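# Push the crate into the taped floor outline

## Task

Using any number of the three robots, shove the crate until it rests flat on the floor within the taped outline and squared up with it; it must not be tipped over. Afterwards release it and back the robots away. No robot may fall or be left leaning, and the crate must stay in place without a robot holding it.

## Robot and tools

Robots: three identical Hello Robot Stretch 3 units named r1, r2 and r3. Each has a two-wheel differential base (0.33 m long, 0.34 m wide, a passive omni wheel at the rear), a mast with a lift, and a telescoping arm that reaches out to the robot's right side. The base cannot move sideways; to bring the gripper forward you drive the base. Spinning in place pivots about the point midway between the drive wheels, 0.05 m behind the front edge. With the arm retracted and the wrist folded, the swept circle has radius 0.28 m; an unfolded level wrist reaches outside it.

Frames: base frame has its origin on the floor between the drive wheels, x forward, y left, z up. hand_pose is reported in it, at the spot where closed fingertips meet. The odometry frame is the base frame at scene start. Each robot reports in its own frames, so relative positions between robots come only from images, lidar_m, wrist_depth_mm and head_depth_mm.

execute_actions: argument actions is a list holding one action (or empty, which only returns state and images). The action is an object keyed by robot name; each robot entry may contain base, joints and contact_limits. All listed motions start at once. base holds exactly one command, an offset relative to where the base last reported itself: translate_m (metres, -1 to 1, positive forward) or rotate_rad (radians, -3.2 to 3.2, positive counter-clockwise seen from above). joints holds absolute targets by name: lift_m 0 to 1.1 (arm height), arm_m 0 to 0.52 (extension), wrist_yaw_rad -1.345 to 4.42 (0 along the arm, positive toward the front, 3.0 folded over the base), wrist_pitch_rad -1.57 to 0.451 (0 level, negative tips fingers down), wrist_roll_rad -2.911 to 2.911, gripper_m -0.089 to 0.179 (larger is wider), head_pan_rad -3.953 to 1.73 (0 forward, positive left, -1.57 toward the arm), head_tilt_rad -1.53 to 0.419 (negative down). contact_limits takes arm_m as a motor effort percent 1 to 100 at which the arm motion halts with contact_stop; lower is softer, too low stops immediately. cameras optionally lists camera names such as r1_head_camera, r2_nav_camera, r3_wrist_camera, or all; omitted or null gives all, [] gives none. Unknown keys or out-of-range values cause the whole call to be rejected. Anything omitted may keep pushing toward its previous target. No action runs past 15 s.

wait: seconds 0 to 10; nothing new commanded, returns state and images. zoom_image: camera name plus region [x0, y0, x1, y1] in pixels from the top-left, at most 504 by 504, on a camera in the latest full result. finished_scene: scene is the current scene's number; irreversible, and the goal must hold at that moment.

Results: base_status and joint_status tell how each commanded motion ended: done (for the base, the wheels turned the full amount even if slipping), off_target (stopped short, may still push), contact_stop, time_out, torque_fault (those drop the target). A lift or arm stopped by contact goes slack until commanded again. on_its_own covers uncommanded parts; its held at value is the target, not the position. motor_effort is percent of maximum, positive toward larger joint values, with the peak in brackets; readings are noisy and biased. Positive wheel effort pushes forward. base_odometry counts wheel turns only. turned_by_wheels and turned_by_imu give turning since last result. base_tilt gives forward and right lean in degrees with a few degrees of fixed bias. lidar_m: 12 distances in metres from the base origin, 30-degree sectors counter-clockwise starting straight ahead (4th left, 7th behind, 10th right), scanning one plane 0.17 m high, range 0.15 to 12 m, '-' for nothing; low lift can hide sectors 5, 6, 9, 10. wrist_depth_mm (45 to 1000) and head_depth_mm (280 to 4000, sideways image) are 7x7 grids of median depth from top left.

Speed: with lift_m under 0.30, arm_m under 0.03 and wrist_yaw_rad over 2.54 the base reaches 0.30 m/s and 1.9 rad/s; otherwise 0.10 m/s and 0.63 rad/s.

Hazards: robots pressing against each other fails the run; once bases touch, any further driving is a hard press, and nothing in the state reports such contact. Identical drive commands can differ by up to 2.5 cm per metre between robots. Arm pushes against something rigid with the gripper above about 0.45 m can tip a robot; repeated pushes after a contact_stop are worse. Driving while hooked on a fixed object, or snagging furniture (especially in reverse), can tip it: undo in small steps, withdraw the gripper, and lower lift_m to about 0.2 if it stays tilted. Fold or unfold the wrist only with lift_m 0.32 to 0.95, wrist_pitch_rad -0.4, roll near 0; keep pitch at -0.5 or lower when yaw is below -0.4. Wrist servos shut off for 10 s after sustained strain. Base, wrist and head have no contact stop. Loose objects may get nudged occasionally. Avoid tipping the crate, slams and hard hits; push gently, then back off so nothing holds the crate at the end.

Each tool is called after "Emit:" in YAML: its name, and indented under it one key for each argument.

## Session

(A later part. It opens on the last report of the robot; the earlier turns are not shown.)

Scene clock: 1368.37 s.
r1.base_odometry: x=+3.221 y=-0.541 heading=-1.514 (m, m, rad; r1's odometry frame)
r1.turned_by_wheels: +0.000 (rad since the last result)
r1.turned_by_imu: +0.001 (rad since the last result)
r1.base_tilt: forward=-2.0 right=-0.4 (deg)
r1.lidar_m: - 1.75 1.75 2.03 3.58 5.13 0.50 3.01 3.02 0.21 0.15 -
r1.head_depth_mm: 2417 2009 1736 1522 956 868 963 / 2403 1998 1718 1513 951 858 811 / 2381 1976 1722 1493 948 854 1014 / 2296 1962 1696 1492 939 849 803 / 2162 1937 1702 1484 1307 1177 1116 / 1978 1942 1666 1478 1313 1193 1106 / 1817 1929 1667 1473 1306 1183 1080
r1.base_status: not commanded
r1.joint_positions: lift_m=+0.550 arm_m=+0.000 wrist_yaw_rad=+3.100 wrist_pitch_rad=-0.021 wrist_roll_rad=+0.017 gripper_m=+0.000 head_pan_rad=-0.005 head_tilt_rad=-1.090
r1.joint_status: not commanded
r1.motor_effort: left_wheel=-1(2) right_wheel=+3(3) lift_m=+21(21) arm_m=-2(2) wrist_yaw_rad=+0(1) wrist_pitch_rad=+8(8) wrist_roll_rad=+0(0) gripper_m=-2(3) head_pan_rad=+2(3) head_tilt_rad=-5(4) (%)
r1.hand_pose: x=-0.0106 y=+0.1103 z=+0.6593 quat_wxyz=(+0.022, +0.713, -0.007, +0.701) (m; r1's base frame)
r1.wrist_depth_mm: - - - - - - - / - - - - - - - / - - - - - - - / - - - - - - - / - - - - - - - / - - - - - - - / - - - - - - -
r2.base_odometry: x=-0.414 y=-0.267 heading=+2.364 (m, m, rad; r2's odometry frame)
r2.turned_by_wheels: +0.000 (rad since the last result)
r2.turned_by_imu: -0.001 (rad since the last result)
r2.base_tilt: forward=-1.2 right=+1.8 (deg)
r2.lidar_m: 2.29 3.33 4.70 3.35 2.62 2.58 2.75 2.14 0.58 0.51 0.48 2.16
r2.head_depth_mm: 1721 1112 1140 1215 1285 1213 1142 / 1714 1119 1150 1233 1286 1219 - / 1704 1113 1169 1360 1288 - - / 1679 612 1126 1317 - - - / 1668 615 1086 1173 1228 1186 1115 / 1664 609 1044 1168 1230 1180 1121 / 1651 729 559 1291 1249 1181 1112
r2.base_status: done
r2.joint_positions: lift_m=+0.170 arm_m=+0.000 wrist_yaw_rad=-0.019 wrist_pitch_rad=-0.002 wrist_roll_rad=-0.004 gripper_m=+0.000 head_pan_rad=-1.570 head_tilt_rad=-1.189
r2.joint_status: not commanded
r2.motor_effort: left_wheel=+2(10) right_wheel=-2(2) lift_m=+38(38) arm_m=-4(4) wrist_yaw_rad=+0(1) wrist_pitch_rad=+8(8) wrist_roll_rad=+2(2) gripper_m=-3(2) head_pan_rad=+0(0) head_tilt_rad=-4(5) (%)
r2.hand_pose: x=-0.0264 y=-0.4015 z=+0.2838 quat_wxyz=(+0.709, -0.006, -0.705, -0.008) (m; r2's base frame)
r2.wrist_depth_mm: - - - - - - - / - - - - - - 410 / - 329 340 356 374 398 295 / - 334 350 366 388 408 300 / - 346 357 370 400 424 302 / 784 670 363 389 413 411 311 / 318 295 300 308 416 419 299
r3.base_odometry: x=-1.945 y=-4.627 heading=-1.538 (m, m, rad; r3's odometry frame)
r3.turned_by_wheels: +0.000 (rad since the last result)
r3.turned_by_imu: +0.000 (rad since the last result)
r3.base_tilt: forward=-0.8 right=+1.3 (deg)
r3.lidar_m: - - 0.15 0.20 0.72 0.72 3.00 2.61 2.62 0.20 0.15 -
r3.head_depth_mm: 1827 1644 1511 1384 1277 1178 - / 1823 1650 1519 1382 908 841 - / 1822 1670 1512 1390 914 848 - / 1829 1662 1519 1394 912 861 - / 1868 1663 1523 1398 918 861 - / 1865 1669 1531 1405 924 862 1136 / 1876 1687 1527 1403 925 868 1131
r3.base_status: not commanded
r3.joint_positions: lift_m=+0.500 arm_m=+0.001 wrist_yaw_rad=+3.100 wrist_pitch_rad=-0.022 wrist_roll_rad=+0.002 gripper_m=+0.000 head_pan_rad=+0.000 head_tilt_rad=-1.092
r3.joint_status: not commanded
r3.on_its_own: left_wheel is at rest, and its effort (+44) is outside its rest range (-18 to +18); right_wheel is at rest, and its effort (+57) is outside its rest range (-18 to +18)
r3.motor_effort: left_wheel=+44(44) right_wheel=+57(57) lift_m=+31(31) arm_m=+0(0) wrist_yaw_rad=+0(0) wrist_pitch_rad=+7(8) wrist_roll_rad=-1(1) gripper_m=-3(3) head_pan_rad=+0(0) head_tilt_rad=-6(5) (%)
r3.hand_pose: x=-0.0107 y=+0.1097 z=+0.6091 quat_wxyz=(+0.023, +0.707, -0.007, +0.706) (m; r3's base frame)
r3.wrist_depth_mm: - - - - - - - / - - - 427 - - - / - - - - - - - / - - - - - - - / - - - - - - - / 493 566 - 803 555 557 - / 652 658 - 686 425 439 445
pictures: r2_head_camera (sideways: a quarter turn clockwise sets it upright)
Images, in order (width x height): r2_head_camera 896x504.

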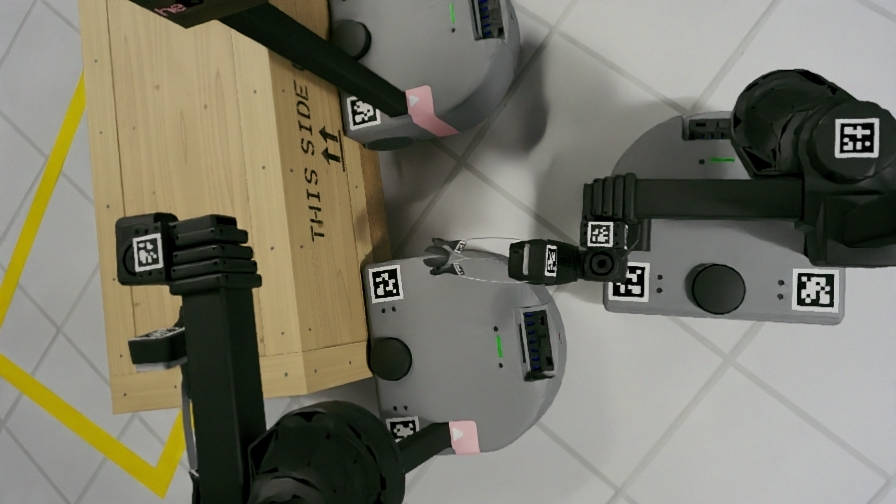

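Emit:
execute_actions:
  actions:
    - {"r2":{"base":{"translate_m":0.05},"joints":{"arm_m":0.10}}}
  cameras: []

Emit:
execute_actions:
  actions:
    - {"r2":{"base":{"rotate_rad":0.19}}}
  cameras: ["r2_wrist_camera"]

Scene clock: 1373.37 s.
r1.base_odometry: x=+3.221 y=-0.541 heading=-1.514 (m, m, rad; r1's odometry frame)
r1.turned_by_wheels: +0.000 (rad since the last result)
r1.turned_by_imu: +0.001 (rad since the last result)
r1.base_tilt: forward=-2.0 right=-0.4 (deg)
r1.lidar_m: - 1.75 1.75 2.03 3.55 5.12 0.49 3.02 3.02 0.21 0.15 -
r1.head_depth_mm: 2454 2011 1754 1539 956 864 964 / 2410 1969 1726 1506 952 861 814 / 2363 1986 1704 1498 949 854 1007 / 2268 1970 1693 1502 941 848 803 / 2175 1953 1685 1488 1303 1172 1118 / 1992 1936 1690 1482 1319 1189 1110 / 1821 1922 1659 1462 1317 1184 1077
r1.base_status: not commanded
r1.joint_positions: lift_m=+0.550 arm_m=+0.000 wrist_yaw_rad=+3.100 wrist_pitch_rad=-0.021 wrist_roll_rad=+0.017 gripper_m=+0.000 head_pan_rad=-0.005 head_tilt_rad=-1.090
r1.joint_status: not commanded
r1.motor_effort: left_wheel=-1(1) right_wheel=+3(3) lift_m=+21(21) arm_m=-2(1) wrist_yaw_rad=+0(0) wrist_pitch_rad=+8(8) wrist_roll_rad=+0(0) gripper_m=-1(2) head_pan_rad=+3(2) head_tilt_rad=-4(5) (%)
r1.hand_pose: x=-0.0106 y=+0.1103 z=+0.6593 quat_wxyz=(+0.022, +0.713, -0.007, +0.701) (m; r1's base frame)
r1.wrist_depth_mm: - - - - - - - / - - - - - - - / - - - - - - - / - - - - - - - / - - - - - - - / - - - - - - - / - - - - - - -
r2.base_odometry: x=-0.450 y=-0.232 heading=+2.364 (m, m, rad; r2's odometry frame)
r2.turned_by_wheels: +0.000 (rad since the last result)
r2.turned_by_imu: -0.001 (rad since the last result)
r2.base_tilt: forward=-1.2 right=+1.8 (deg)
r2.lidar_m: 2.25 3.27 4.70 3.40 2.67 2.62 2.79 2.18 0.61 0.50 0.46 2.12
r2.head_depth_mm: 1712 1122 1090 1210 1282 1210 1143 / 1707 1116 1188 1326 1284 1213 - / 1704 621 1143 1366 1288 - - / 1687 615 1093 1192 1258 - - / 1674 642 1052 1182 1223 1190 1111 / 1664 735 563 1160 1244 1183 1120 / 1656 576 542 1318 1251 1177 1111
r2.base_status: done
r2.joint_positions: lift_m=+0.170 arm_m=+0.100 wrist_yaw_rad=-0.019 wrist_pitch_rad=-0.002 wrist_roll_rad=-0.004 gripper_m=+0.000 head_pan_rad=-1.570 head_tilt_rad=-1.189
r2.joint_status: all done
r2.motor_effort: left_wheel=+2(10) right_wheel=-2(3) lift_m=+38(38) arm_m=+5(4) wrist_yaw_rad=+0(0) wrist_pitch_rad=+8(8) wrist_roll_rad=+2(2) gripper_m=-2(2) head_pan_rad=+0(1) head_tilt_rad=-4(4) (%)
r2.hand_pose: x=-0.0264 y=-0.5007 z=+0.2838 quat_wxyz=(+0.709, -0.006, -0.705, -0.008) (m; r2's base frame)
r2.wrist_depth_mm: - - - - - - - / - - - - - - - / - 226 236 248 261 277 293 / - 232 243 257 271 288 303 / - 238 251 259 281 296 313 / 795 246 254 275 291 303 324 / 577 255 262 277 293 313 322
r3.base_odometry: x=-1.945 y=-4.627 heading=-1.538 (m, m, rad; r3's odometry frame)
r3.turned_by_wheels: +0.000 (rad since the last result)
r3.turned_by_imu: +0.000 (rad since the last result)
r3.base_tilt: forward=-0.8 right=+1.2 (deg)
r3.lidar_m: - - 0.15 0.20 0.75 0.84 2.98 2.61 2.61 0.20 0.15 -
r3.head_depth_mm: 1829 1659 1513 1385 1279 1183 - / 1835 1647 1507 1385 913 846 - / 1834 1657 1515 1387 914 848 - / 1821 1671 1514 1398 913 862 - / 1849 1665 1522 1396 919 862 - / 1855 1669 1533 1396 923 865 1142 / 1870 1682 1523 1399 919 863 1123
r3.base_status: not commanded
r3.joint_positions: lift_m=+0.500 arm_m=+0.001 wrist_yaw_rad=+3.100 wrist_pitch_rad=-0.022 wrist_roll_rad=+0.002 gripper_m=+0.000 head_pan_rad=+0.000 head_tilt_rad=-1.092
r3.joint_status: not commanded
r3.on_its_own: left_wheel is at rest, and its effort (+44) is outside its rest range (-18 to +18); right_wheel is at rest, and its effort (+58) is outside its rest range (-18 to +18)
r3.motor_effort: left_wheel=+44(45) right_wheel=+58(57) lift_m=+30(32) arm_m=+0(0) wrist_yaw_rad=+0(0) wrist_pitch_rad=+8(8) wrist_roll_rad=-1(1) gripper_m=-3(3) head_pan_rad=+0(0) head_tilt_rad=-4(6) (%)
r3.hand_pose: x=-0.0107 y=+0.1097 z=+0.6091 quat_wxyz=(+0.023, +0.707, -0.007, +0.706) (m; r3's base frame)
r3.wrist_depth_mm: - - - - - - - / - - - 426 - - - / - - - - - - - / - - - - - - - / - - - - - - - / 542 545 - 811 547 557 - / 680 706 - 665 429 435 443
pictures: none
No camera images: the call's "cameras" was empty. Leave "cameras" out to get every camera's image.

Scene clock: 1374.53 s.
r1.base_odometry: x=+3.221 y=-0.541 heading=-1.514 (m, m, rad; r1's odometry frame)
r1.turned_by_wheels: +0.000 (rad since the last result)
r1.turned_by_imu: +0.000 (rad since the last result)
r1.base_tilt: forward=-1.9 right=-0.4 (deg)
r1.lidar_m: - 1.75 1.75 2.04 3.55 5.09 0.49 3.02 3.01 0.21 0.15 -
r1.head_depth_mm: 2427 2040 1717 1512 952 862 963 / 2399 1982 1717 1505 951 859 812 / 2364 1967 1696 1491 949 855 1004 / 2264 1971 1687 1497 946 848 803 / 2148 1971 1667 1477 1305 1182 1114 / 2008 1933 1676 1476 1311 1196 1115 / 1812 1923 1657 1463 1307 1177 1069
r1.base_status: not commanded
r1.joint_positions: lift_m=+0.550 arm_m=+0.000 wrist_yaw_rad=+3.100 wrist_pitch_rad=-0.021 wrist_roll_rad=+0.017 gripper_m=+0.000 head_pan_rad=-0.005 head_tilt_rad=-1.090
r1.joint_status: not commanded
r1.motor_effort: left_wheel=-1(1) right_wheel=+3(3) lift_m=+21(21) arm_m=-1(2) wrist_yaw_rad=+1(0) wrist_pitch_rad=+8(8) wrist_roll_rad=+0(0) gripper_m=-2(2) head_pan_rad=+2(3) head_tilt_rad=-4(4) (%)
r1.hand_pose: x=-0.0106 y=+0.1103 z=+0.6593 quat_wxyz=(+0.022, +0.713, -0.007, +0.701) (m; r1's base frame)
r1.wrist_depth_mm: - - - - - - - / - - - - - - - / - - - - - - - / - - - - - - - / - - - - - - - / - - - - - - - / - - - - - - -
r2.base_odometry: x=-0.450 y=-0.232 heading=+2.554 (m, m, rad; r2's odometry frame)
r2.turned_by_wheels: +0.190 (rad since the last result)
r2.turned_by_imu: +0.193 (rad since the last result)
r2.base_tilt: forward=-1.3 right=+1.8 (deg)
r2.lidar_m: 2.46 4.33 4.69 2.99 2.62 2.62 3.05 0.63 0.60 0.46 0.46 2.12
r2.head_depth_mm: 1721 1114 1076 1224 1270 1212 1142 / 1706 611 1055 1355 1275 1217 - / 1699 652 1071 1226 1287 - - / 1680 729 1051 1192 1257 - - / 1682 605 566 1171 1242 1194 1115 / 1640 528 554 1327 1259 1187 1118 / 512 563 1402 1327 1252 1179 1117
r2.base_status: done
r2.joint_positions: lift_m=+0.170 arm_m=+0.100 wrist_yaw_rad=-0.019 wrist_pitch_rad=-0.002 wrist_roll_rad=-0.004 gripper_m=+0.000 head_pan_rad=-1.570 head_tilt_rad=-1.189
r2.joint_status: not commanded
r2.motor_effort: left_wheel=-3(9) right_wheel=+2(4) lift_m=+38(38) arm_m=+6(6) wrist_yaw_rad=+0(0) wrist_pitch_rad=+8(8) wrist_roll_rad=+2(2) gripper_m=-2(3) head_pan_rad=+0(0) head_tilt_rad=-4(4) (%)
r2.hand_pose: x=-0.0264 y=-0.5008 z=+0.2838 quat_wxyz=(+0.709, -0.006, -0.705, -0.008) (m; r2's base frame)
r2.wrist_depth_mm: - - - - - - - / - - - - - - 228 / - - - 233 232 232 231 / - - - 241 241 240 241 / - - - 245 248 248 247 / 791 761 751 258 254 255 254 / 578 564 553 261 264 263 263
r3.base_odometry: x=-1.945 y=-4.627 heading=-1.538 (m, m, rad; r3's odometry frame)
r3.turned_by_wheels: +0.000 (rad since the last result)
r3.turned_by_imu: +0.000 (rad since the last result)
r3.base_tilt: forward=-0.8 right=+1.2 (deg)
r3.lidar_m: - - 0.15 0.21 0.75 0.81 3.01 2.62 2.61 0.20 0.15 -
r3.head_depth_mm: 1821 1657 1514 1381 1285 1179 - / 1846 1657 1510 1388 910 849 - / 1839 1650 1515 1391 915 848 - / 1825 1662 1512 1392 915 860 - / 1855 1659 1516 1389 917 865 - / 1856 1696 1526 1399 921 865 1138 / 1874 1679 1534 1395 921 871 1124
r3.base_status: not commanded
r3.joint_positions: lift_m=+0.500 arm_m=+0.001 wrist_yaw_rad=+3.100 wrist_pitch_rad=-0.022 wrist_roll_rad=+0.002 gripper_m=+0.000 head_pan_rad=+0.000 head_tilt_rad=-1.092
r3.joint_status: not commanded
r3.on_its_own: left_wheel is at rest, and its effort (+44) is outside its rest range (-18 to +18); right_wheel is at rest, and its effort (+57) is outside its rest range (-18 to +18)
r3.motor_effort: left_wheel=+44(44) right_wheel=+57(57) lift_m=+31(32) arm_m=+0(0) wrist_yaw_rad=+0(0) wrist_pitch_rad=+7(8) wrist_roll_rad=-1(1) gripper_m=-3(3) head_pan_rad=+0(0) head_tilt_rad=-6(5) (%)
r3.hand_pose: x=-0.0107 y=+0.1097 z=+0.6091 quat_wxyz=(+0.023, +0.707, -0.007, +0.706) (m; r3's base frame)
r3.wrist_depth_mm: - - - - - - - / - - - 426 - - - / - - - - - - - / - - - - - - - / - - - - - - - / - 590 - 814 554 554 - / 680 714 - 678 428 440 443
pictures: r2_wrist_camera
Images, in order (width x height): r2_wrist_camera 644x364.

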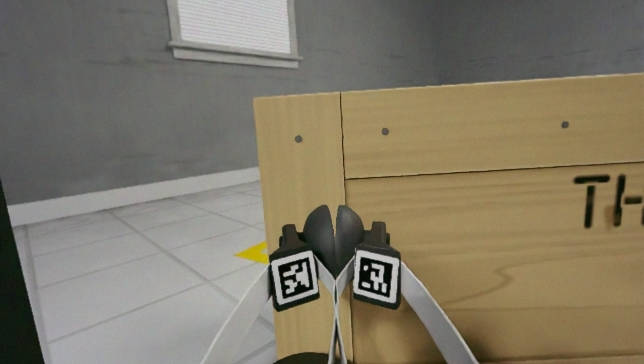

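Good, ~5 cm from edge.

Emit:
execute_actions:
  actions:
    - {"r2":{"joints":{"arm_m":0.2},"contact_limits":{"arm_m":13}},"r1":{"base":{"translate_m":0.01}}}
  cameras: []

Scene clock: 1378.47 s.
r1.base_odometry: x=+3.221 y=-0.551 heading=-1.513 (m, m, rad; r1's odometry frame)
r1.turned_by_wheels: +0.001 (rad since the last result)
r1.turned_by_imu: -0.040 (rad since the last result)
r1.base_tilt: forward=-2.1 right=-0.4 (deg)
r1.lidar_m: - 1.76 1.75 1.99 3.32 5.13 0.49 3.02 3.00 0.25 0.15 -
r1.head_depth_mm: 2421 2041 1749 1527 956 862 964 / 2389 2006 1725 1512 954 860 811 / 2381 1966 1715 1489 946 851 1098 / 2343 1972 1706 1500 945 852 831 / 2195 1982 1693 1478 1283 1165 1116 / 2068 1930 1658 1472 1310 1185 1108 / 1859 1907 1658 1469 1308 1179 1077
r1.base_status: translate_m off_target (by the wheels' count: +0.0097 of +0.0100)
r1.joint_positions: lift_m=+0.550 arm_m=+0.000 wrist_yaw_rad=+3.100 wrist_pitch_rad=-0.021 wrist_roll_rad=+0.017 gripper_m=+0.000 head_pan_rad=-0.005 head_tilt_rad=-1.090
r1.joint_status: not commanded
r1.on_its_own: left_wheel is at rest, and its effort (+33) is outside its rest range (-18 to +18); right_wheel is at rest, and its effort (+30) is outside its rest range (-18 to +18)
r1.motor_effort: left_wheel=+33(44) right_wheel=+30(47) lift_m=+21(21) arm_m=-1(1) wrist_yaw_rad=+0(0) wrist_pitch_rad=+8(8) wrist_roll_rad=+0(0) gripper_m=-2(2) head_pan_rad=+2(2) head_tilt_rad=-4(3) (%)
r1.hand_pose: x=-0.0106 y=+0.1103 z=+0.6593 quat_wxyz=(+0.022, +0.713, -0.007, +0.701) (m; r1's base frame)
r1.wrist_depth_mm: - - - - - - - / - - - - - - - / - - - - - - - / - - - - - - - / - - - - - - - / - - - - - - - / - - - - - - -
r2.base_odometry: x=-0.450 y=-0.232 heading=+2.554 (m, m, rad; r2's odometry frame)
r2.turned_by_wheels: +0.000 (rad since the last result)
r2.turned_by_imu: -0.001 (rad since the last result)
r2.base_tilt: forward=-1.2 right=+1.8 (deg)
r2.lidar_m: 2.47 4.34 4.70 2.98 2.62 2.63 3.04 0.63 0.60 0.47 0.46 2.12
r2.head_depth_mm: 1733 1116 1073 1228 1272 1212 1149 / 1703 608 1056 1357 1278 1217 - / 1696 650 1067 1318 1287 - - / 1678 729 1075 1193 1258 - - / 1687 604 570 1167 1239 1192 1112 / 1636 531 558 1323 1260 1185 1119 / 520 527 1394 1330 1247 1181 1113
r2.base_status: not commanded
r2.joint_positions: lift_m=+0.170 arm_m=+0.158 wrist_yaw_rad=-0.018 wrist_pitch_rad=-0.003 wrist_roll_rad=-0.004 gripper_m=+0.000 head_pan_rad=-1.570 head_tilt_rad=-1.189
r2.joint_status: arm_m contact_stop (moved +0.059 of +0.100)
r2.on_its_own: arm_m is slack since a contact_stop, until your next command for it (your +0.200 is given up)
r2.motor_effort: left_wheel=-2(5) right_wheel=+1(2) lift_m=+38(38) arm_m=+0(12) wrist_yaw_rad=-2(3) wrist_pitch_rad=+9(9) wrist_roll_rad=+2(2) gripper_m=-2(3) head_pan_rad=+0(0) head_tilt_rad=-5(4) (%)
r2.contact_limits: arm_m 13 (drawing in: default 28, maximum 46; extending or still: default 40, maximum 64)
r2.hand_pose: x=-0.0260 y=-0.5593 z=+0.2837 quat_wxyz=(+0.709, -0.005, -0.705, -0.008) (m; r2's base frame)
r2.wrist_depth_mm: - - - - - - - / - - - - 173 172 170 / - - - 177 175 175 174 / - - - 181 181 180 180 / - - - - 187 186 186 / 788 761 736 194 193 193 191 / 580 569 522 198 199 199 198
r3.base_odometry: x=-1.945 y=-4.627 heading=-1.538 (m, m, rad; r3's odometry frame)
r3.turned_by_wheels: +0.000 (rad since the last result)
r3.turned_by_imu: +0.000 (rad since the last result)
r3.base_tilt: forward=-0.7 right=+1.2 (deg)
r3.lidar_m: - - 0.15 0.21 0.75 0.81 3.01 2.62 2.62 0.20 0.15 -
r3.head_depth_mm: 1835 1653 1505 1389 1281 1177 - / 1814 1655 1511 1376 910 849 - / 1840 1666 1516 1399 913 849 - / 1830 1656 1514 1388 916 859 - / 1836 1657 1517 1398 918 862 - / 1855 1672 1517 1402 920 864 1140 / 1868 1682 1533 1409 926 866 1126
r3.base_status: not commanded
r3.joint_positions: lift_m=+0.500 arm_m=+0.001 wrist_yaw_rad=+3.100 wrist_pitch_rad=-0.022 wrist_roll_rad=+0.002 gripper_m=+0.000 head_pan_rad=+0.000 head_tilt_rad=-1.092
r3.joint_status: not commanded
r3.on_its_own: left_wheel is at rest, and its effort (+44) is outside its rest range (-18 to +18); right_wheel is at rest, and its effort (+57) is outside its rest range (-18 to +18)
r3.motor_effort: left_wheel=+44(44) right_wheel=+57(57) lift_m=+31(31) arm_m=+0(0) wrist_yaw_rad=+0(0) wrist_pitch_rad=+7(7) wrist_roll_rad=-1(2) gripper_m=-3(3) head_pan_rad=+0(0) head_tilt_rad=-5(5) (%)
r3.hand_pose: x=-0.0107 y=+0.1097 z=+0.6091 quat_wxyz=(+0.023, +0.707, -0.007, +0.706) (m; r3's base frame)
r3.wrist_depth_mm: - - - - - - - / - - - 425 - - - / - - - - - - - / - - - - - - - / - - - - - - - / - 591 - 751 553 564 - / 680 720 - 678 427 437 441
pictures: none
No camera images: the call's "cameras" was empty. Leave "cameras" out to get every camera's image.

Emit:
execute_actions:
  actions:
    - {"r2":{"joints":{"arm_m":0.28},"contact_limits":{"arm_m":100}},"r3":{"base":{"translate_m":0.10}},"r1":{"base":{"translate_m":0.14}}}
  cameras: []

Emit:
execute_actions:
  actions:
    - {"r2":{"joints":{"arm_m":0.24,"wrist_yaw_rad":-0.02,"wrist_pitch_rad":0.02}}}
  cameras: ["r2_head_camera","r2_wrist_camera"]

Scene clock: 1384.07 s.
r1.base_odometry: x=+3.230 y=-0.690 heading=-1.513 (m, m, rad; r1's odometry frame)
r1.turned_by_wheels: +0.001 (rad since the last result)
r1.turned_by_imu: -0.120 (rad since the last result)
r1.base_tilt: forward=-1.9 right=-0.4 (deg)
r1.lidar_m: - - 1.68 1.80 2.68 5.19 0.61 0.77 3.08 0.21 0.15 -
r1.head_depth_mm: 2415 2040 1728 1522 959 863 961 / 2400 2024 1722 1510 955 856 813 / 2377 1949 1708 1494 946 852 1015 / 2363 1951 1693 1487 945 851 802 / 2276 1961 1680 1486 1284 871 803 / 2139 1931 1680 1471 1319 1191 1116 / 1949 1902 1668 1455 1305 1178 1081
r1.base_status: translate_m off_target (by the wheels' count: +0.1397 of +0.1400)
r1.joint_positions: lift_m=+0.550 arm_m=+0.000 wrist_yaw_rad=+3.100 wrist_pitch_rad=-0.021 wrist_roll_rad=+0.017 gripper_m=+0.000 head_pan_rad=-0.005 head_tilt_rad=-1.090
r1.joint_status: not commanded
r1.on_its_own: left_wheel is at rest, and its effort (+42) is outside its rest range (-18 to +18); right_wheel is at rest, and its effort (+33) is outside its rest range (-18 to +18)
r1.motor_effort: left_wheel=+42(44) right_wheel=+33(63) lift_m=+21(21) arm_m=-1(2) wrist_yaw_rad=+0(0) wrist_pitch_rad=+8(8) wrist_roll_rad=+0(0) gripper_m=-2(3) head_pan_rad=+2(2) head_tilt_rad=-3(4) (%)
r1.hand_pose: x=-0.0106 y=+0.1103 z=+0.6593 quat_wxyz=(+0.022, +0.713, -0.007, +0.701) (m; r1's base frame)
r1.wrist_depth_mm: - - - - - - - / - - - - - - - / - - - - - - - / - - - - - - - / - - - - - - - / - - - - - - - / - - - - - - -
r2.base_odometry: x=-0.450 y=-0.232 heading=+2.554 (m, m, rad; r2's odometry frame)
r2.turned_by_wheels: +0.000 (rad since the last result)
r2.turned_by_imu: -0.029 (rad since the last result)
r2.base_tilt: forward=-1.2 right=+1.7 (deg)
r2.lidar_m: 2.44 4.16 4.71 3.03 2.62 2.62 2.99 0.76 0.63 0.59 0.60 2.12
r2.head_depth_mm: 1719 1125 1139 1203 1274 1208 1145 / 1703 1098 1209 1357 1284 1218 - / 1695 1075 1231 1355 1288 - - / 1688 1078 1232 1212 1282 - - / 1677 619 1246 1209 1268 1191 1113 / 603 600 1406 1321 1251 1183 1121 / 571 1498 1423 1335 1246 1178 1116
r2.base_status: not commanded
r2.joint_positions: lift_m=+0.170 arm_m=+0.277 wrist_yaw_rad=+0.085 wrist_pitch_rad=-0.004 wrist_roll_rad=-0.003 gripper_m=+0.000 head_pan_rad=-1.570 head_tilt_rad=-1.189
r2.joint_status: all done
r2.on_its_own: wrist_yaw_rad is held at +0.079, not at your -0.020, by its stall guard, which is not easing now; arm_m is at rest, and its effort (+38) is outside its rest range (-14 to +14)
r2.motor_effort: left_wheel=-5(8) right_wheel=+6(11) lift_m=+38(38) arm_m=+38(60) wrist_yaw_rad=-5(33) wrist_pitch_rad=+9(50) wrist_roll_rad=+1(2) gripper_m=-5(9) head_pan_rad=+0(0) head_tilt_rad=-5(5) (%)
r2.contact_limits: arm_m 64 (drawing in: default 28, maximum 46; extending or still: default 40, maximum 64)
r2.hand_pose: x=+0.0002 y=-0.6775 z=+0.2834 quat_wxyz=(+0.708, +0.031, -0.705, +0.028) (m; r2's base frame)
r2.wrist_depth_mm: - - - - - - - / - - - - 160 148 138 / - - - 173 161 151 142 / - - - 178 166 156 146 / - - - 183 171 161 151 / 789 750 735 190 174 166 155 / 580 566 503 197 185 170 160
r3.base_odometry: x=-1.942 y=-4.727 heading=-1.538 (m, m, rad; r3's odometry frame)
r3.turned_by_wheels: -0.001 (rad since the last result)
r3.turned_by_imu: -0.137 (rad since the last result)
r3.base_tilt: forward=-0.7 right=+1.2 (deg)
r3.lidar_m: - - 0.15 0.23 3.55 0.76 3.31 2.65 2.63 0.19 0.15 -
r3.head_depth_mm: 1814 1650 1493 1382 1276 1183 - / 1828 1660 1512 1389 910 847 - / 1832 1657 1518 1392 915 850 - / 1839 1675 1518 1391 914 861 - / 1826 1671 1519 1404 917 861 - / 1839 1673 1533 1394 921 867 1140 / 1859 1687 1527 1397 924 869 1121
r3.base_status: translate_m off_target (by the wheels' count: +0.0999 of +0.1000)
r3.joint_positions: lift_m=+0.500 arm_m=+0.001 wrist_yaw_rad=+3.100 wrist_pitch_rad=-0.022 wrist_roll_rad=+0.002 gripper_m=+0.000 head_pan_rad=+0.000 head_tilt_rad=-1.092
r3.joint_status: not commanded
r3.on_its_own: right_wheel is at rest, and its effort (+39) is outside its rest range (-18 to +18)
r3.motor_effort: left_wheel=+5(79) right_wheel=+39(100) lift_m=+30(33) arm_m=+0(0) wrist_yaw_rad=+0(1) wrist_pitch_rad=+8(8) wrist_roll_rad=-1(1) gripper_m=-3(3) head_pan_rad=+0(0) head_tilt_rad=-5(6) (%)
r3.hand_pose: x=-0.0107 y=+0.1097 z=+0.6090 quat_wxyz=(+0.023, +0.707, -0.007, +0.706) (m; r3's base frame)
r3.wrist_depth_mm: - - - 656 - - - / - - - 411 - - - / - - - - - - - / - - - - - - - / - - - - - - - / 483 515 - 636 550 556 - / 898 904 - 687 423 436 445
pictures: none
No camera images: the call's "cameras" was empty. Leave "cameras" out to get every camera's image.

Scene clock: 1385.43 s.
r1.base_odometry: x=+3.230 y=-0.690 heading=-1.513 (m, m, rad; r1's odometry frame)
r1.turned_by_wheels: +0.000 (rad since the last result)
r1.turned_by_imu: +0.000 (rad since the last result)
r1.base_tilt: forward=-2.0 right=-0.4 (deg)
r1.lidar_m: - - 1.68 1.80 2.68 5.20 0.61 0.77 3.08 0.21 0.15 -
r1.head_depth_mm: 2433 2023 1731 1514 961 860 962 / 2421 2002 1729 1524 953 858 812 / 2386 1961 1715 1508 944 854 1015 / 2332 1960 1703 1480 943 855 806 / 2289 1961 1692 1479 1279 868 803 / 2117 1930 1672 1468 1305 1187 1116 / 1952 1920 1665 1461 1308 1179 1079
r1.base_status: not commanded
r1.joint_positions: lift_m=+0.550 arm_m=+0.000 wrist_yaw_rad=+3.100 wrist_pitch_rad=-0.021 wrist_roll_rad=+0.017 gripper_m=+0.000 head_pan_rad=-0.005 head_tilt_rad=-1.090
r1.joint_status: not commanded
r1.on_its_own: left_wheel is at rest, and its effort (+42) is outside its rest range (-18 to +18); right_wheel is at rest, and its effort (+33) is outside its rest range (-18 to +18)
r1.motor_effort: left_wheel=+42(42) right_wheel=+33(33) lift_m=+21(21) arm_m=-2(1) wrist_yaw_rad=+0(0) wrist_pitch_rad=+8(8) wrist_roll_rad=+0(0) gripper_m=-3(3) head_pan_rad=+2(3) head_tilt_rad=-4(5) (%)
r1.hand_pose: x=-0.0106 y=+0.1103 z=+0.6593 quat_wxyz=(+0.022, +0.713, -0.007, +0.701) (m; r1's base frame)
r1.wrist_depth_mm: - - - - - - - / - - - - - - - / - - - - - - - / - - - - - - - / - - - - - - - / - - - - - - - / - - - - - - -
r2.base_odometry: x=-0.450 y=-0.232 heading=+2.554 (m, m, rad; r2's odometry frame)
r2.turned_by_wheels: +0.000 (rad since the last result)
r2.turned_by_imu: +0.000 (rad since the last result)
r2.base_tilt: forward=-1.3 right=+1.9 (deg)
r2.lidar_m: 2.44 4.14 4.69 3.01 2.62 2.62 2.99 0.76 0.63 0.59 0.59 2.12
r2.head_depth_mm: 1714 1125 1141 1206 1270 1213 1142 / 1704 1092 1205 1353 1279 1215 - / 1691 1072 1236 1362 1281 - - / 1678 1081 1229 1221 1280 - - / 1671 619 1245 1207 1265 1186 1112 / 601 600 1401 1328 1258 1185 1118 / 571 1495 1417 1335 1249 1176 1113
r2.base_status: not commanded
r2.joint_positions: lift_m=+0.170 arm_m=+0.240 wrist_yaw_rad=-0.018 wrist_pitch_rad=-0.002 wrist_roll_rad=-0.003 gripper_m=+0.000 head_pan_rad=-1.570 head_tilt_rad=-1.189
r2.joint_status: all done
r2.motor_effort: left_wheel=+0(17) right_wheel=+0(17) lift_m=+38(38) arm_m=-5(36) wrist_yaw_rad=-2(49) wrist_pitch_rad=+8(7) wrist_roll_rad=+2(1) gripper_m=-2(7) head_pan_rad=+0(1) head_tilt_rad=-4(5) (%)
r2.hand_pose: x=-0.0261 y=-0.6415 z=+0.2838 quat_wxyz=(+0.708, -0.005, -0.706, -0.008) (m; r2's base frame)
r2.wrist_depth_mm: - - - - - - - / - - - - - 186 178 / - - 212 203 195 189 181 / - - 218 210 201 194 187 / - - 225 217 207 201 193 / 783 767 665 224 212 207 197 / 583 567 374 232 223 212 204
r3.base_odometry: x=-1.942 y=-4.727 heading=-1.538 (m, m, rad; r3's odometry frame)
r3.turned_by_wheels: +0.000 (rad since the last result)
r3.turned_by_imu: +0.000 (rad since the last result)
r3.base_tilt: forward=-0.7 right=+1.2 (deg)
r3.lidar_m: - - 0.15 0.23 3.51 0.75 3.32 2.66 2.63 0.19 0.15 -
r3.head_depth_mm: 1817 1651 1499 1388 1268 1188 - / 1836 1648 1505 1392 908 846 - / 1858 1660 1518 1391 911 848 - / 1858 1657 1517 1395 913 856 - / 1804 1665 1511 1394 918 862 - / 1823 1665 1532 1403 920 863 1142 / 1869 1689 1529 1407 928 867 1120
r3.base_status: not commanded
r3.joint_positions: lift_m=+0.500 arm_m=+0.001 wrist_yaw_rad=+3.100 wrist_pitch_rad=-0.022 wrist_roll_rad=+0.002 gripper_m=+0.000 head_pan_rad=+0.000 head_tilt_rad=-1.092
r3.joint_status: not commanded
r3.on_its_own: right_wheel is at rest, and its effort (+38) is outside its rest range (-18 to +18)
r3.motor_effort: left_wheel=+5(5) right_wheel=+38(38) lift_m=+30(31) arm_m=+0(0) wrist_yaw_rad=+0(0) wrist_pitch_rad=+8(7) wrist_roll_rad=-2(2) gripper_m=-3(3) head_pan_rad=+0(0) head_tilt_rad=-6(5) (%)
r3.hand_pose: x=-0.0107 y=+0.1097 z=+0.6090 quat_wxyz=(+0.023, +0.707, -0.007, +0.706) (m; r3's base frame)
r3.wrist_depth_mm: - - - 657 - - - / - - - 412 - - - / - - - - - - - / - - - - - - - / - - - - - - - / 487 527 - 725 550 561 - / 894 885 - 676 428 437 443
pictures: r2_head_camera (sideways: a quarter turn clockwise sets it upright), r2_wrist_camera
Images, in order (width x height): r2_head_camera 896x504, r2_wrist_camera 644x364.

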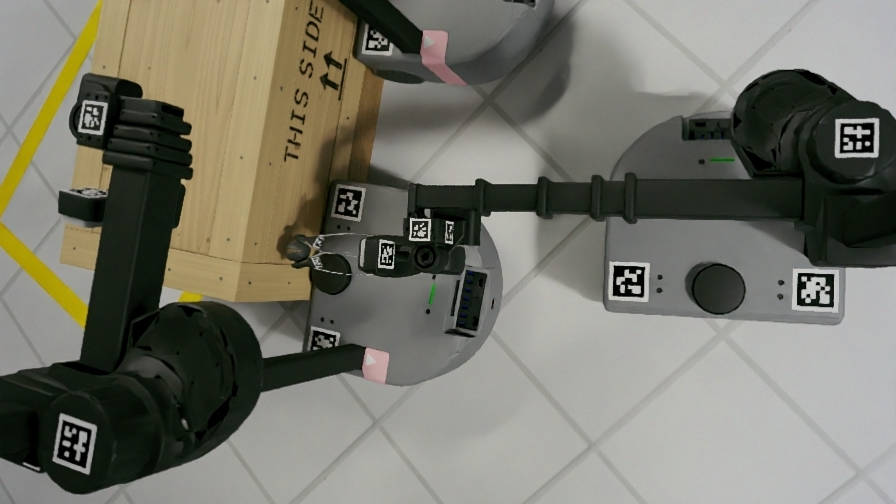

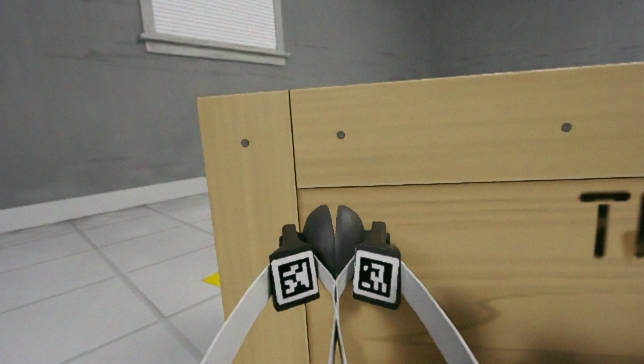

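Emit:
execute_actions:
  actions:
    - {"r2":{"base":{"rotate_rad":-0.12},"joints":{"arm_m":0.22}}}
  cameras: []

Emit:
execute_actions:
  actions:
    - {"r2":{"base":{"translate_m":0.11}}}
  cameras: []

Emit:
execute_actions:
  actions:
    - {"r2":{"joints":{"arm_m":0.32},"contact_limits":{"arm_m":13}}}
  cameras: ["r2_wrist_camera"]

Scene clock: 1390.70 s.
r1.base_odometry: x=+3.230 y=-0.690 heading=-1.513 (m, m, rad; r1's odometry frame)
r1.turned_by_wheels: +0.000 (rad since the last result)
r1.turned_by_imu: +0.001 (rad since the last result)
r1.base_tilt: forward=-2.0 right=-0.5 (deg)
r1.lidar_m: - - 1.67 1.80 2.69 5.16 0.61 3.13 3.08 0.21 0.15 -
r1.head_depth_mm: 2424 2026 1724 1527 957 861 964 / 2375 2000 1718 1503 949 861 813 / 2377 1966 1695 1502 944 855 1012 / 2383 1953 1707 1484 942 851 801 / 2271 1950 1687 1478 1281 870 804 / 2145 1959 1688 1479 1323 1187 1106 / 1939 1919 1663 1475 1306 1179 1079
r1.base_status: not commanded
r1.joint_positions: lift_m=+0.550 arm_m=+0.000 wrist_yaw_rad=+3.100 wrist_pitch_rad=-0.021 wrist_roll_rad=+0.017 gripper_m=+0.000 head_pan_rad=-0.005 head_tilt_rad=-1.090
r1.joint_status: not commanded
r1.on_its_own: left_wheel is at rest, and its effort (+43) is outside its rest range (-18 to +18); right_wheel is at rest, and its effort (+33) is outside its rest range (-18 to +18)
r1.motor_effort: left_wheel=+43(42) right_wheel=+33(33) lift_m=+21(21) arm_m=-2(2) wrist_yaw_rad=+0(1) wrist_pitch_rad=+8(8) wrist_roll_rad=+0(0) gripper_m=-3(3) head_pan_rad=+2(2) head_tilt_rad=-3(5) (%)
r1.hand_pose: x=-0.0106 y=+0.1103 z=+0.6593 quat_wxyz=(+0.022, +0.713, -0.007, +0.701) (m; r1's base frame)
r1.wrist_depth_mm: - - - - - - - / - - - - - - - / - - - - - - - / - - - - - - - / - - - - - - - / - - - - - - - / - - - - - - -
r2.base_odometry: x=-0.450 y=-0.232 heading=+2.434 (m, m, rad; r2's odometry frame)
r2.turned_by_wheels: -0.120 (rad since the last result)
r2.turned_by_imu: -0.123 (rad since the last result)
r2.base_tilt: forward=-1.2 right=+1.9 (deg)
r2.lidar_m: 2.30 3.46 4.69 3.30 2.64 2.62 2.83 2.18 0.63 0.61 0.59 2.12
r2.head_depth_mm: 1725 1124 1098 1216 1290 1210 1143 / 1706 1121 1252 1322 1278 1222 - / 759 1086 1281 1370 1290 - - / 1687 1072 1233 1309 1277 - - / 1653 1081 1227 1208 1266 1194 1114 / 1662 608 1226 1212 1256 1180 1115 / 608 589 1409 1333 1251 1175 1110
r2.base_status: done
r2.joint_positions: lift_m=+0.170 arm_m=+0.220 wrist_yaw_rad=-0.019 wrist_pitch_rad=-0.002 wrist_roll_rad=-0.003 gripper_m=+0.000 head_pan_rad=-1.570 head_tilt_rad=-1.189
r2.joint_status: all done
r2.motor_effort: left_wheel=+2(9) right_wheel=-1(5) lift_m=+38(38) arm_m=-4(2) wrist_yaw_rad=-1(2) wrist_pitch_rad=+8(9) wrist_roll_rad=+1(1) gripper_m=-3(2) head_pan_rad=-1(0) head_tilt_rad=-5(4) (%)
r2.hand_pose: x=-0.0263 y=-0.6215 z=+0.2838 quat_wxyz=(+0.708, -0.005, -0.706, -0.008) (m; r2's base frame)
r2.wrist_depth_mm: - - - - - - - / - - - - - - 212 / - 223 222 219 219 217 215 / - 229 227 227 227 225 223 / - 236 237 233 233 232 231 / 802 245 242 244 240 238 238 / 582 253 251 250 248 245 244
r3.base_odometry: x=-1.942 y=-4.727 heading=-1.538 (m, m, rad; r3's odometry frame)
r3.turned_by_wheels: +0.000 (rad since the last result)
r3.turned_by_imu: +0.000 (rad since the last result)
r3.base_tilt: forward=-0.7 right=+1.3 (deg)
r3.lidar_m: - - 0.15 0.23 3.55 0.75 3.32 2.66 2.63 0.19 0.15 -
r3.head_depth_mm: 1840 1651 1502 1379 1278 1188 - / 1849 1658 1505 1384 911 848 - / 1836 1649 1512 1387 913 849 - / 1846 1671 1513 1393 916 860 - / 1828 1676 1514 1395 917 862 - / 1837 1678 1518 1397 921 864 1129 / 1878 1676 1532 1397 919 865 1121
r3.base_status: not commanded
r3.joint_positions: lift_m=+0.500 arm_m=+0.001 wrist_yaw_rad=+3.100 wrist_pitch_rad=-0.022 wrist_roll_rad=+0.002 gripper_m=+0.000 head_pan_rad=+0.000 head_tilt_rad=-1.092
r3.joint_status: not commanded
r3.on_its_own: right_wheel is at rest, and its effort (+38) is outside its rest range (-18 to +18)
r3.motor_effort: left_wheel=+5(5) right_wheel=+38(38) lift_m=+30(30) arm_m=+0(0) wrist_yaw_rad=+0(0) wrist_pitch_rad=+8(8) wrist_roll_rad=-1(1) gripper_m=-3(3) head_pan_rad=+0(0) head_tilt_rad=-4(5) (%)
r3.hand_pose: x=-0.0107 y=+0.1097 z=+0.6090 quat_wxyz=(+0.023, +0.707, -0.007, +0.706) (m; r3's base frame)
r3.wrist_depth_mm: - - - 660 - - - / - - - 415 - - - / - - - - - - - / - - - - - - - / - - - - - - - / 482 502 - 811 550 555 - / 664 835 - 651 429 437 445
pictures: none
No camera images: the call's "cameras" was empty. Leave "cameras" out to get every camera's image.

Scene clock: 1393.00 s.
r1.base_odometry: x=+3.230 y=-0.690 heading=-1.513 (m, m, rad; r1's odometry frame)
r1.turned_by_wheels: +0.000 (rad since the last result)
r1.turned_by_imu: +0.001 (rad since the last result)
r1.base_tilt: forward=-1.9 right=-0.4 (deg)
r1.lidar_m: - - 1.68 1.80 2.69 5.18 0.60 3.13 3.09 0.21 0.15 -
r1.head_depth_mm: 2403 2023 1743 1517 956 864 961 / 2391 2015 1711 1523 952 858 815 / 2388 1956 1705 1501 946 857 1015 / 2355 1943 1707 1480 944 850 801 / 2246 1964 1676 1489 1289 870 800 / 2133 1945 1680 1468 1308 1183 1111 / 1930 1927 1665 1468 1310 1180 1080
r1.base_status: not commanded
r1.joint_positions: lift_m=+0.550 arm_m=+0.000 wrist_yaw_rad=+3.100 wrist_pitch_rad=-0.021 wrist_roll_rad=+0.017 gripper_m=+0.000 head_pan_rad=-0.005 head_tilt_rad=-1.090
r1.joint_status: not commanded
r1.on_its_own: left_wheel is at rest, and its effort (+43) is outside its rest range (-18 to +18); right_wheel is at rest, and its effort (+33) is outside its rest range (-18 to +18)
r1.motor_effort: left_wheel=+43(41) right_wheel=+33(33) lift_m=+21(21) arm_m=-2(2) wrist_yaw_rad=+0(0) wrist_pitch_rad=+8(8) wrist_roll_rad=+0(0) gripper_m=-2(3) head_pan_rad=+2(3) head_tilt_rad=-4(5) (%)
r1.hand_pose: x=-0.0106 y=+0.1103 z=+0.6593 quat_wxyz=(+0.022, +0.713, -0.007, +0.701) (m; r1's base frame)
r1.wrist_depth_mm: - - - - - - - / - - - - - - - / - - - - - - - / - - - - - - - / - - - - - - - / - - - - - - - / - - - - - - -
r2.base_odometry: x=-0.533 y=-0.160 heading=+2.434 (m, m, rad; r2's odometry frame)
r2.turned_by_wheels: +0.000 (rad since the last result)
r2.turned_by_imu: -0.001 (rad since the last result)
r2.base_tilt: forward=-1.1 right=+1.9 (deg)
r2.lidar_m: 2.20 3.32 4.62 3.40 2.73 2.70 2.93 0.96 0.69 0.56 2.05 2.03
r2.head_depth_mm: 1718 1115 1205 1266 1287 1213 1148 / 1694 1081 1266 1373 1282 1218 - / 1694 1077 1236 1320 1282 - - / 1685 630 1225 1216 1276 - - / 638 597 1222 1206 1268 1188 1114 / 561 591 1426 1328 1257 1185 1125 / 1644 1526 1428 1329 1247 1174 1117
r2.base_status: done
r2.joint_positions: lift_m=+0.170 arm_m=+0.220 wrist_yaw_rad=-0.019 wrist_pitch_rad=-0.002 wrist_roll_rad=-0.003 gripper_m=+0.000 head_pan_rad=-1.570 head_tilt_rad=-1.189
r2.joint_status: not commanded
r2.motor_effort: left_wheel=+2(8) right_wheel=-2(3) lift_m=+38(38) arm_m=-4(5) wrist_yaw_rad=-1(1) wrist_pitch_rad=+9(8) wrist_roll_rad=+2(1) gripper_m=-2(2) head_pan_rad=+0(0) head_tilt_rad=-4(5) (%)
r2.hand_pose: x=-0.0263 y=-0.6215 z=+0.2838 quat_wxyz=(+0.708, -0.005, -0.706, -0.008) (m; r2's base frame)
r2.wrist_depth_mm: - - - - - - - / - - - - - - 213 / - - - 220 219 217 217 / - - - 228 228 226 223 / - - - 233 234 233 231 / 732 750 741 243 241 239 238 / 329 568 531 249 249 247 245
r3.base_odometry: x=-1.942 y=-4.727 heading=-1.538 (m, m, rad; r3's odometry frame)
r3.turned_by_wheels: +0.000 (rad since the last result)
r3.turned_by_imu: +0.000 (rad since the last result)
r3.base_tilt: forward=-0.7 right=+1.2 (deg)
r3.lidar_m: - - 0.15 0.23 0.83 0.83 3.32 2.66 2.63 0.20 0.15 -
r3.head_depth_mm: 1834 1648 1507 1379 1279 1191 - / 1843 1654 1508 1380 909 845 - / 1838 1653 1504 1386 913 849 - / 1827 1675 1516 1391 914 858 - / 1822 1661 1510 1392 921 860 - / 1846 1678 1523 1404 921 866 1136 / 1868 1692 1524 1395 923 865 1120
r3.base_status: not commanded
r3.joint_positions: lift_m=+0.500 arm_m=+0.001 wrist_yaw_rad=+3.100 wrist_pitch_rad=-0.022 wrist_roll_rad=+0.002 gripper_m=+0.000 head_pan_rad=+0.000 head_tilt_rad=-1.092
r3.joint_status: not commanded
r3.on_its_own: right_wheel is at rest, and its effort (+38) is outside its rest range (-18 to +18)
r3.motor_effort: left_wheel=+5(5) right_wheel=+38(38) lift_m=+30(30) arm_m=+0(0) wrist_yaw_rad=+0(0) wrist_pitch_rad=+8(8) wrist_roll_rad=-2(1) gripper_m=-3(3) head_pan_rad=+0(0) head_tilt_rad=-5(5) (%)
r3.hand_pose: x=-0.0107 y=+0.1097 z=+0.6090 quat_wxyz=(+0.023, +0.707, -0.007, +0.706) (m; r3's base frame)
r3.wrist_depth_mm: - - - 662 - - - / - - - 412 - - - / - - - - - - - / - - - - - - - / - - - - - - - / - 603 - 818 556 555 - / 683 784 - 688 426 437 444
pictures: none
No camera images: the call's "cameras" was empty. Leave "cameras" out to get every camera's image.

Scene clock: 1394.47 s.
r1.base_odometry: x=+3.230 y=-0.690 heading=-1.513 (m, m, rad; r1's odometry frame)
r1.turned_by_wheels: +0.000 (rad since the last result)
r1.turned_by_imu: +0.000 (rad since the last result)
r1.base_tilt: forward=-2.0 right=-0.6 (deg)
r1.lidar_m: - - 1.68 1.81 2.69 5.20 0.60 3.14 3.09 0.21 0.15 -
r1.head_depth_mm: 2433 1999 1738 1511 958 862 969 / 2397 1992 1727 1515 956 857 814 / 2377 1964 1705 1500 947 856 1021 / 2396 1969 1705 1492 942 847 802 / 2287 1970 1688 1473 1277 874 802 / 2106 1947 1673 1475 1318 1187 1110 / 1955 1916 1667 1462 1309 1190 1079
r1.base_status: not commanded
r1.joint_positions: lift_m=+0.550 arm_m=+0.000 wrist_yaw_rad=+3.100 wrist_pitch_rad=-0.021 wrist_roll_rad=+0.017 gripper_m=+0.000 head_pan_rad=-0.005 head_tilt_rad=-1.090
r1.joint_status: not commanded
r1.on_its_own: left_wheel is at rest, and its effort (+42) is outside its rest range (-18 to +18); right_wheel is at rest, and its effort (+33) is outside its rest range (-18 to +18)
r1.motor_effort: left_wheel=+42(41) right_wheel=+33(33) lift_m=+21(21) arm_m=-2(2) wrist_yaw_rad=+1(0) wrist_pitch_rad=+8(8) wrist_roll_rad=+0(0) gripper_m=-2(2) head_pan_rad=+2(2) head_tilt_rad=-4(4) (%)
r1.hand_pose: x=-0.0106 y=+0.1103 z=+0.6593 quat_wxyz=(+0.022, +0.713, -0.007, +0.701) (m; r1's base frame)
r1.wrist_depth_mm: - - - - - - - / - - - - - - - / - - - - - - - / - - - - - - - / - - - - - - - / - - - - - - - / - - - - - - -
r2.base_odometry: x=-0.533 y=-0.160 heading=+2.434 (m, m, rad; r2's odometry frame)
r2.turned_by_wheels: +0.000 (rad since the last result)
r2.turned_by_imu: +0.000 (rad since the last result)
r2.base_tilt: forward=-1.1 right=+1.8 (deg)
r2.lidar_m: 2.19 3.30 4.62 3.41 2.74 2.70 2.93 0.96 0.69 0.56 2.06 2.03
r2.head_depth_mm: 1725 1108 1208 1270 1290 1207 1145 / 1699 1080 1265 1369 1286 1214 - / 1689 1074 1229 1327 1288 - - / 1681 629 1231 1216 1279 - - / 637 596 1222 1201 1266 1192 1114 / 561 590 1430 1343 1256 1181 1121 / 1651 1526 1418 1334 1250 1178 1112
r2.base_status: not commanded
r2.joint_positions: lift_m=+0.170 arm_m=+0.266 wrist_yaw_rad=-0.018 wrist_pitch_rad=-0.003 wrist_roll_rad=-0.003 gripper_m=+0.000 head_pan_rad=-1.570 head_tilt_rad=-1.189
r2.joint_status: arm_m contact_stop (moved +0.045 of +0.100)
r2.on_its_own: arm_m is slack since a contact_stop, until your next command for it (your +0.320 is given up)
r2.motor_effort: left_wheel=+2(4) right_wheel=-1(3) lift_m=+38(38) arm_m=+0(12) wrist_yaw_rad=-2(2) wrist_pitch_rad=+9(9) wrist_roll_rad=+1(2) gripper_m=-2(2) head_pan_rad=+1(0) head_tilt_rad=-5(4) (%)
r2.contact_limits: arm_m 13 (drawing in: default 28, maximum 46; extending or still: default 40, maximum 64)
r2.hand_pose: x=-0.0260 y=-0.6667 z=+0.2836 quat_wxyz=(+0.708, -0.005, -0.706, -0.008) (m; r2's base frame)
r2.wrist_depth_mm: - - - - - - - / - - - - 172 171 169 / - - 179 176 175 174 172 / - - 185 181 180 179 178 / - - 926 - 187 185 184 / 791 756 697 194 193 192 190 / 582 571 514 199 199 197 196
r3.base_odometry: x=-1.942 y=-4.727 heading=-1.538 (m, m, rad; r3's odometry frame)
r3.turned_by_wheels: +0.000 (rad since the last result)
r3.turned_by_imu: +0.000 (rad since the last result)
r3.base_tilt: forward=-0.7 right=+1.3 (deg)
r3.lidar_m: - - 0.15 0.23 0.83 0.82 3.34 2.66 2.63 0.19 0.15 -
r3.head_depth_mm: 1824 1658 1498 1372 1275 1188 - / 1825 1652 1498 1388 910 847 - / 1843 1661 1507 1385 912 849 - / 1843 1660 1524 1389 914 861 - / 1819 1664 1534 1402 916 864 - / 1839 1675 1524 1396 920 865 1146 / 1859 1687 1537 1408 926 870 1124
r3.base_status: not commanded
r3.joint_positions: lift_m=+0.500 arm_m=+0.001 wrist_yaw_rad=+3.100 wrist_pitch_rad=-0.022 wrist_roll_rad=+0.002 gripper_m=+0.000 head_pan_rad=+0.000 head_tilt_rad=-1.092
r3.joint_status: not commanded
r3.on_its_own: right_wheel is at rest, and its effort (+39) is outside its rest range (-18 to +18)
r3.motor_effort: left_wheel=+5(5) right_wheel=+39(39) lift_m=+30(30) arm_m=+0(0) wrist_yaw_rad=+0(1) wrist_pitch_rad=+8(8) wrist_roll_rad=-1(1) gripper_m=-3(2) head_pan_rad=+0(1) head_tilt_rad=-6(5) (%)
r3.hand_pose: x=-0.0107 y=+0.1097 z=+0.6090 quat_wxyz=(+0.023, +0.707, -0.007, +0.706) (m; r3's base frame)
r3.wrist_depth_mm: - - - 660 - - - / - - - 417 - - - / - - - - - - - / - - - - - - - / - - - - - - - / - - - 736 549 558 - / 678 784 - 685 429 438 440
pictures: r2_wrist_camera
Images, in order (width x height): r2_wrist_camera 644x364.

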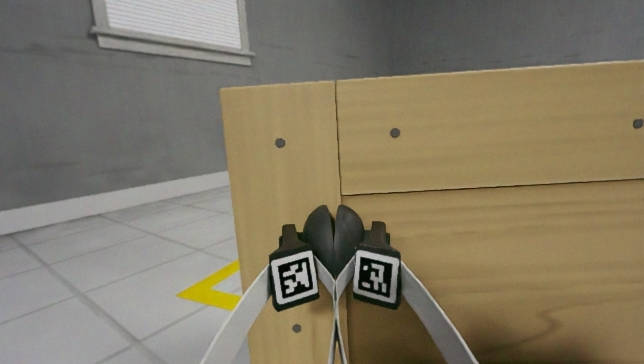

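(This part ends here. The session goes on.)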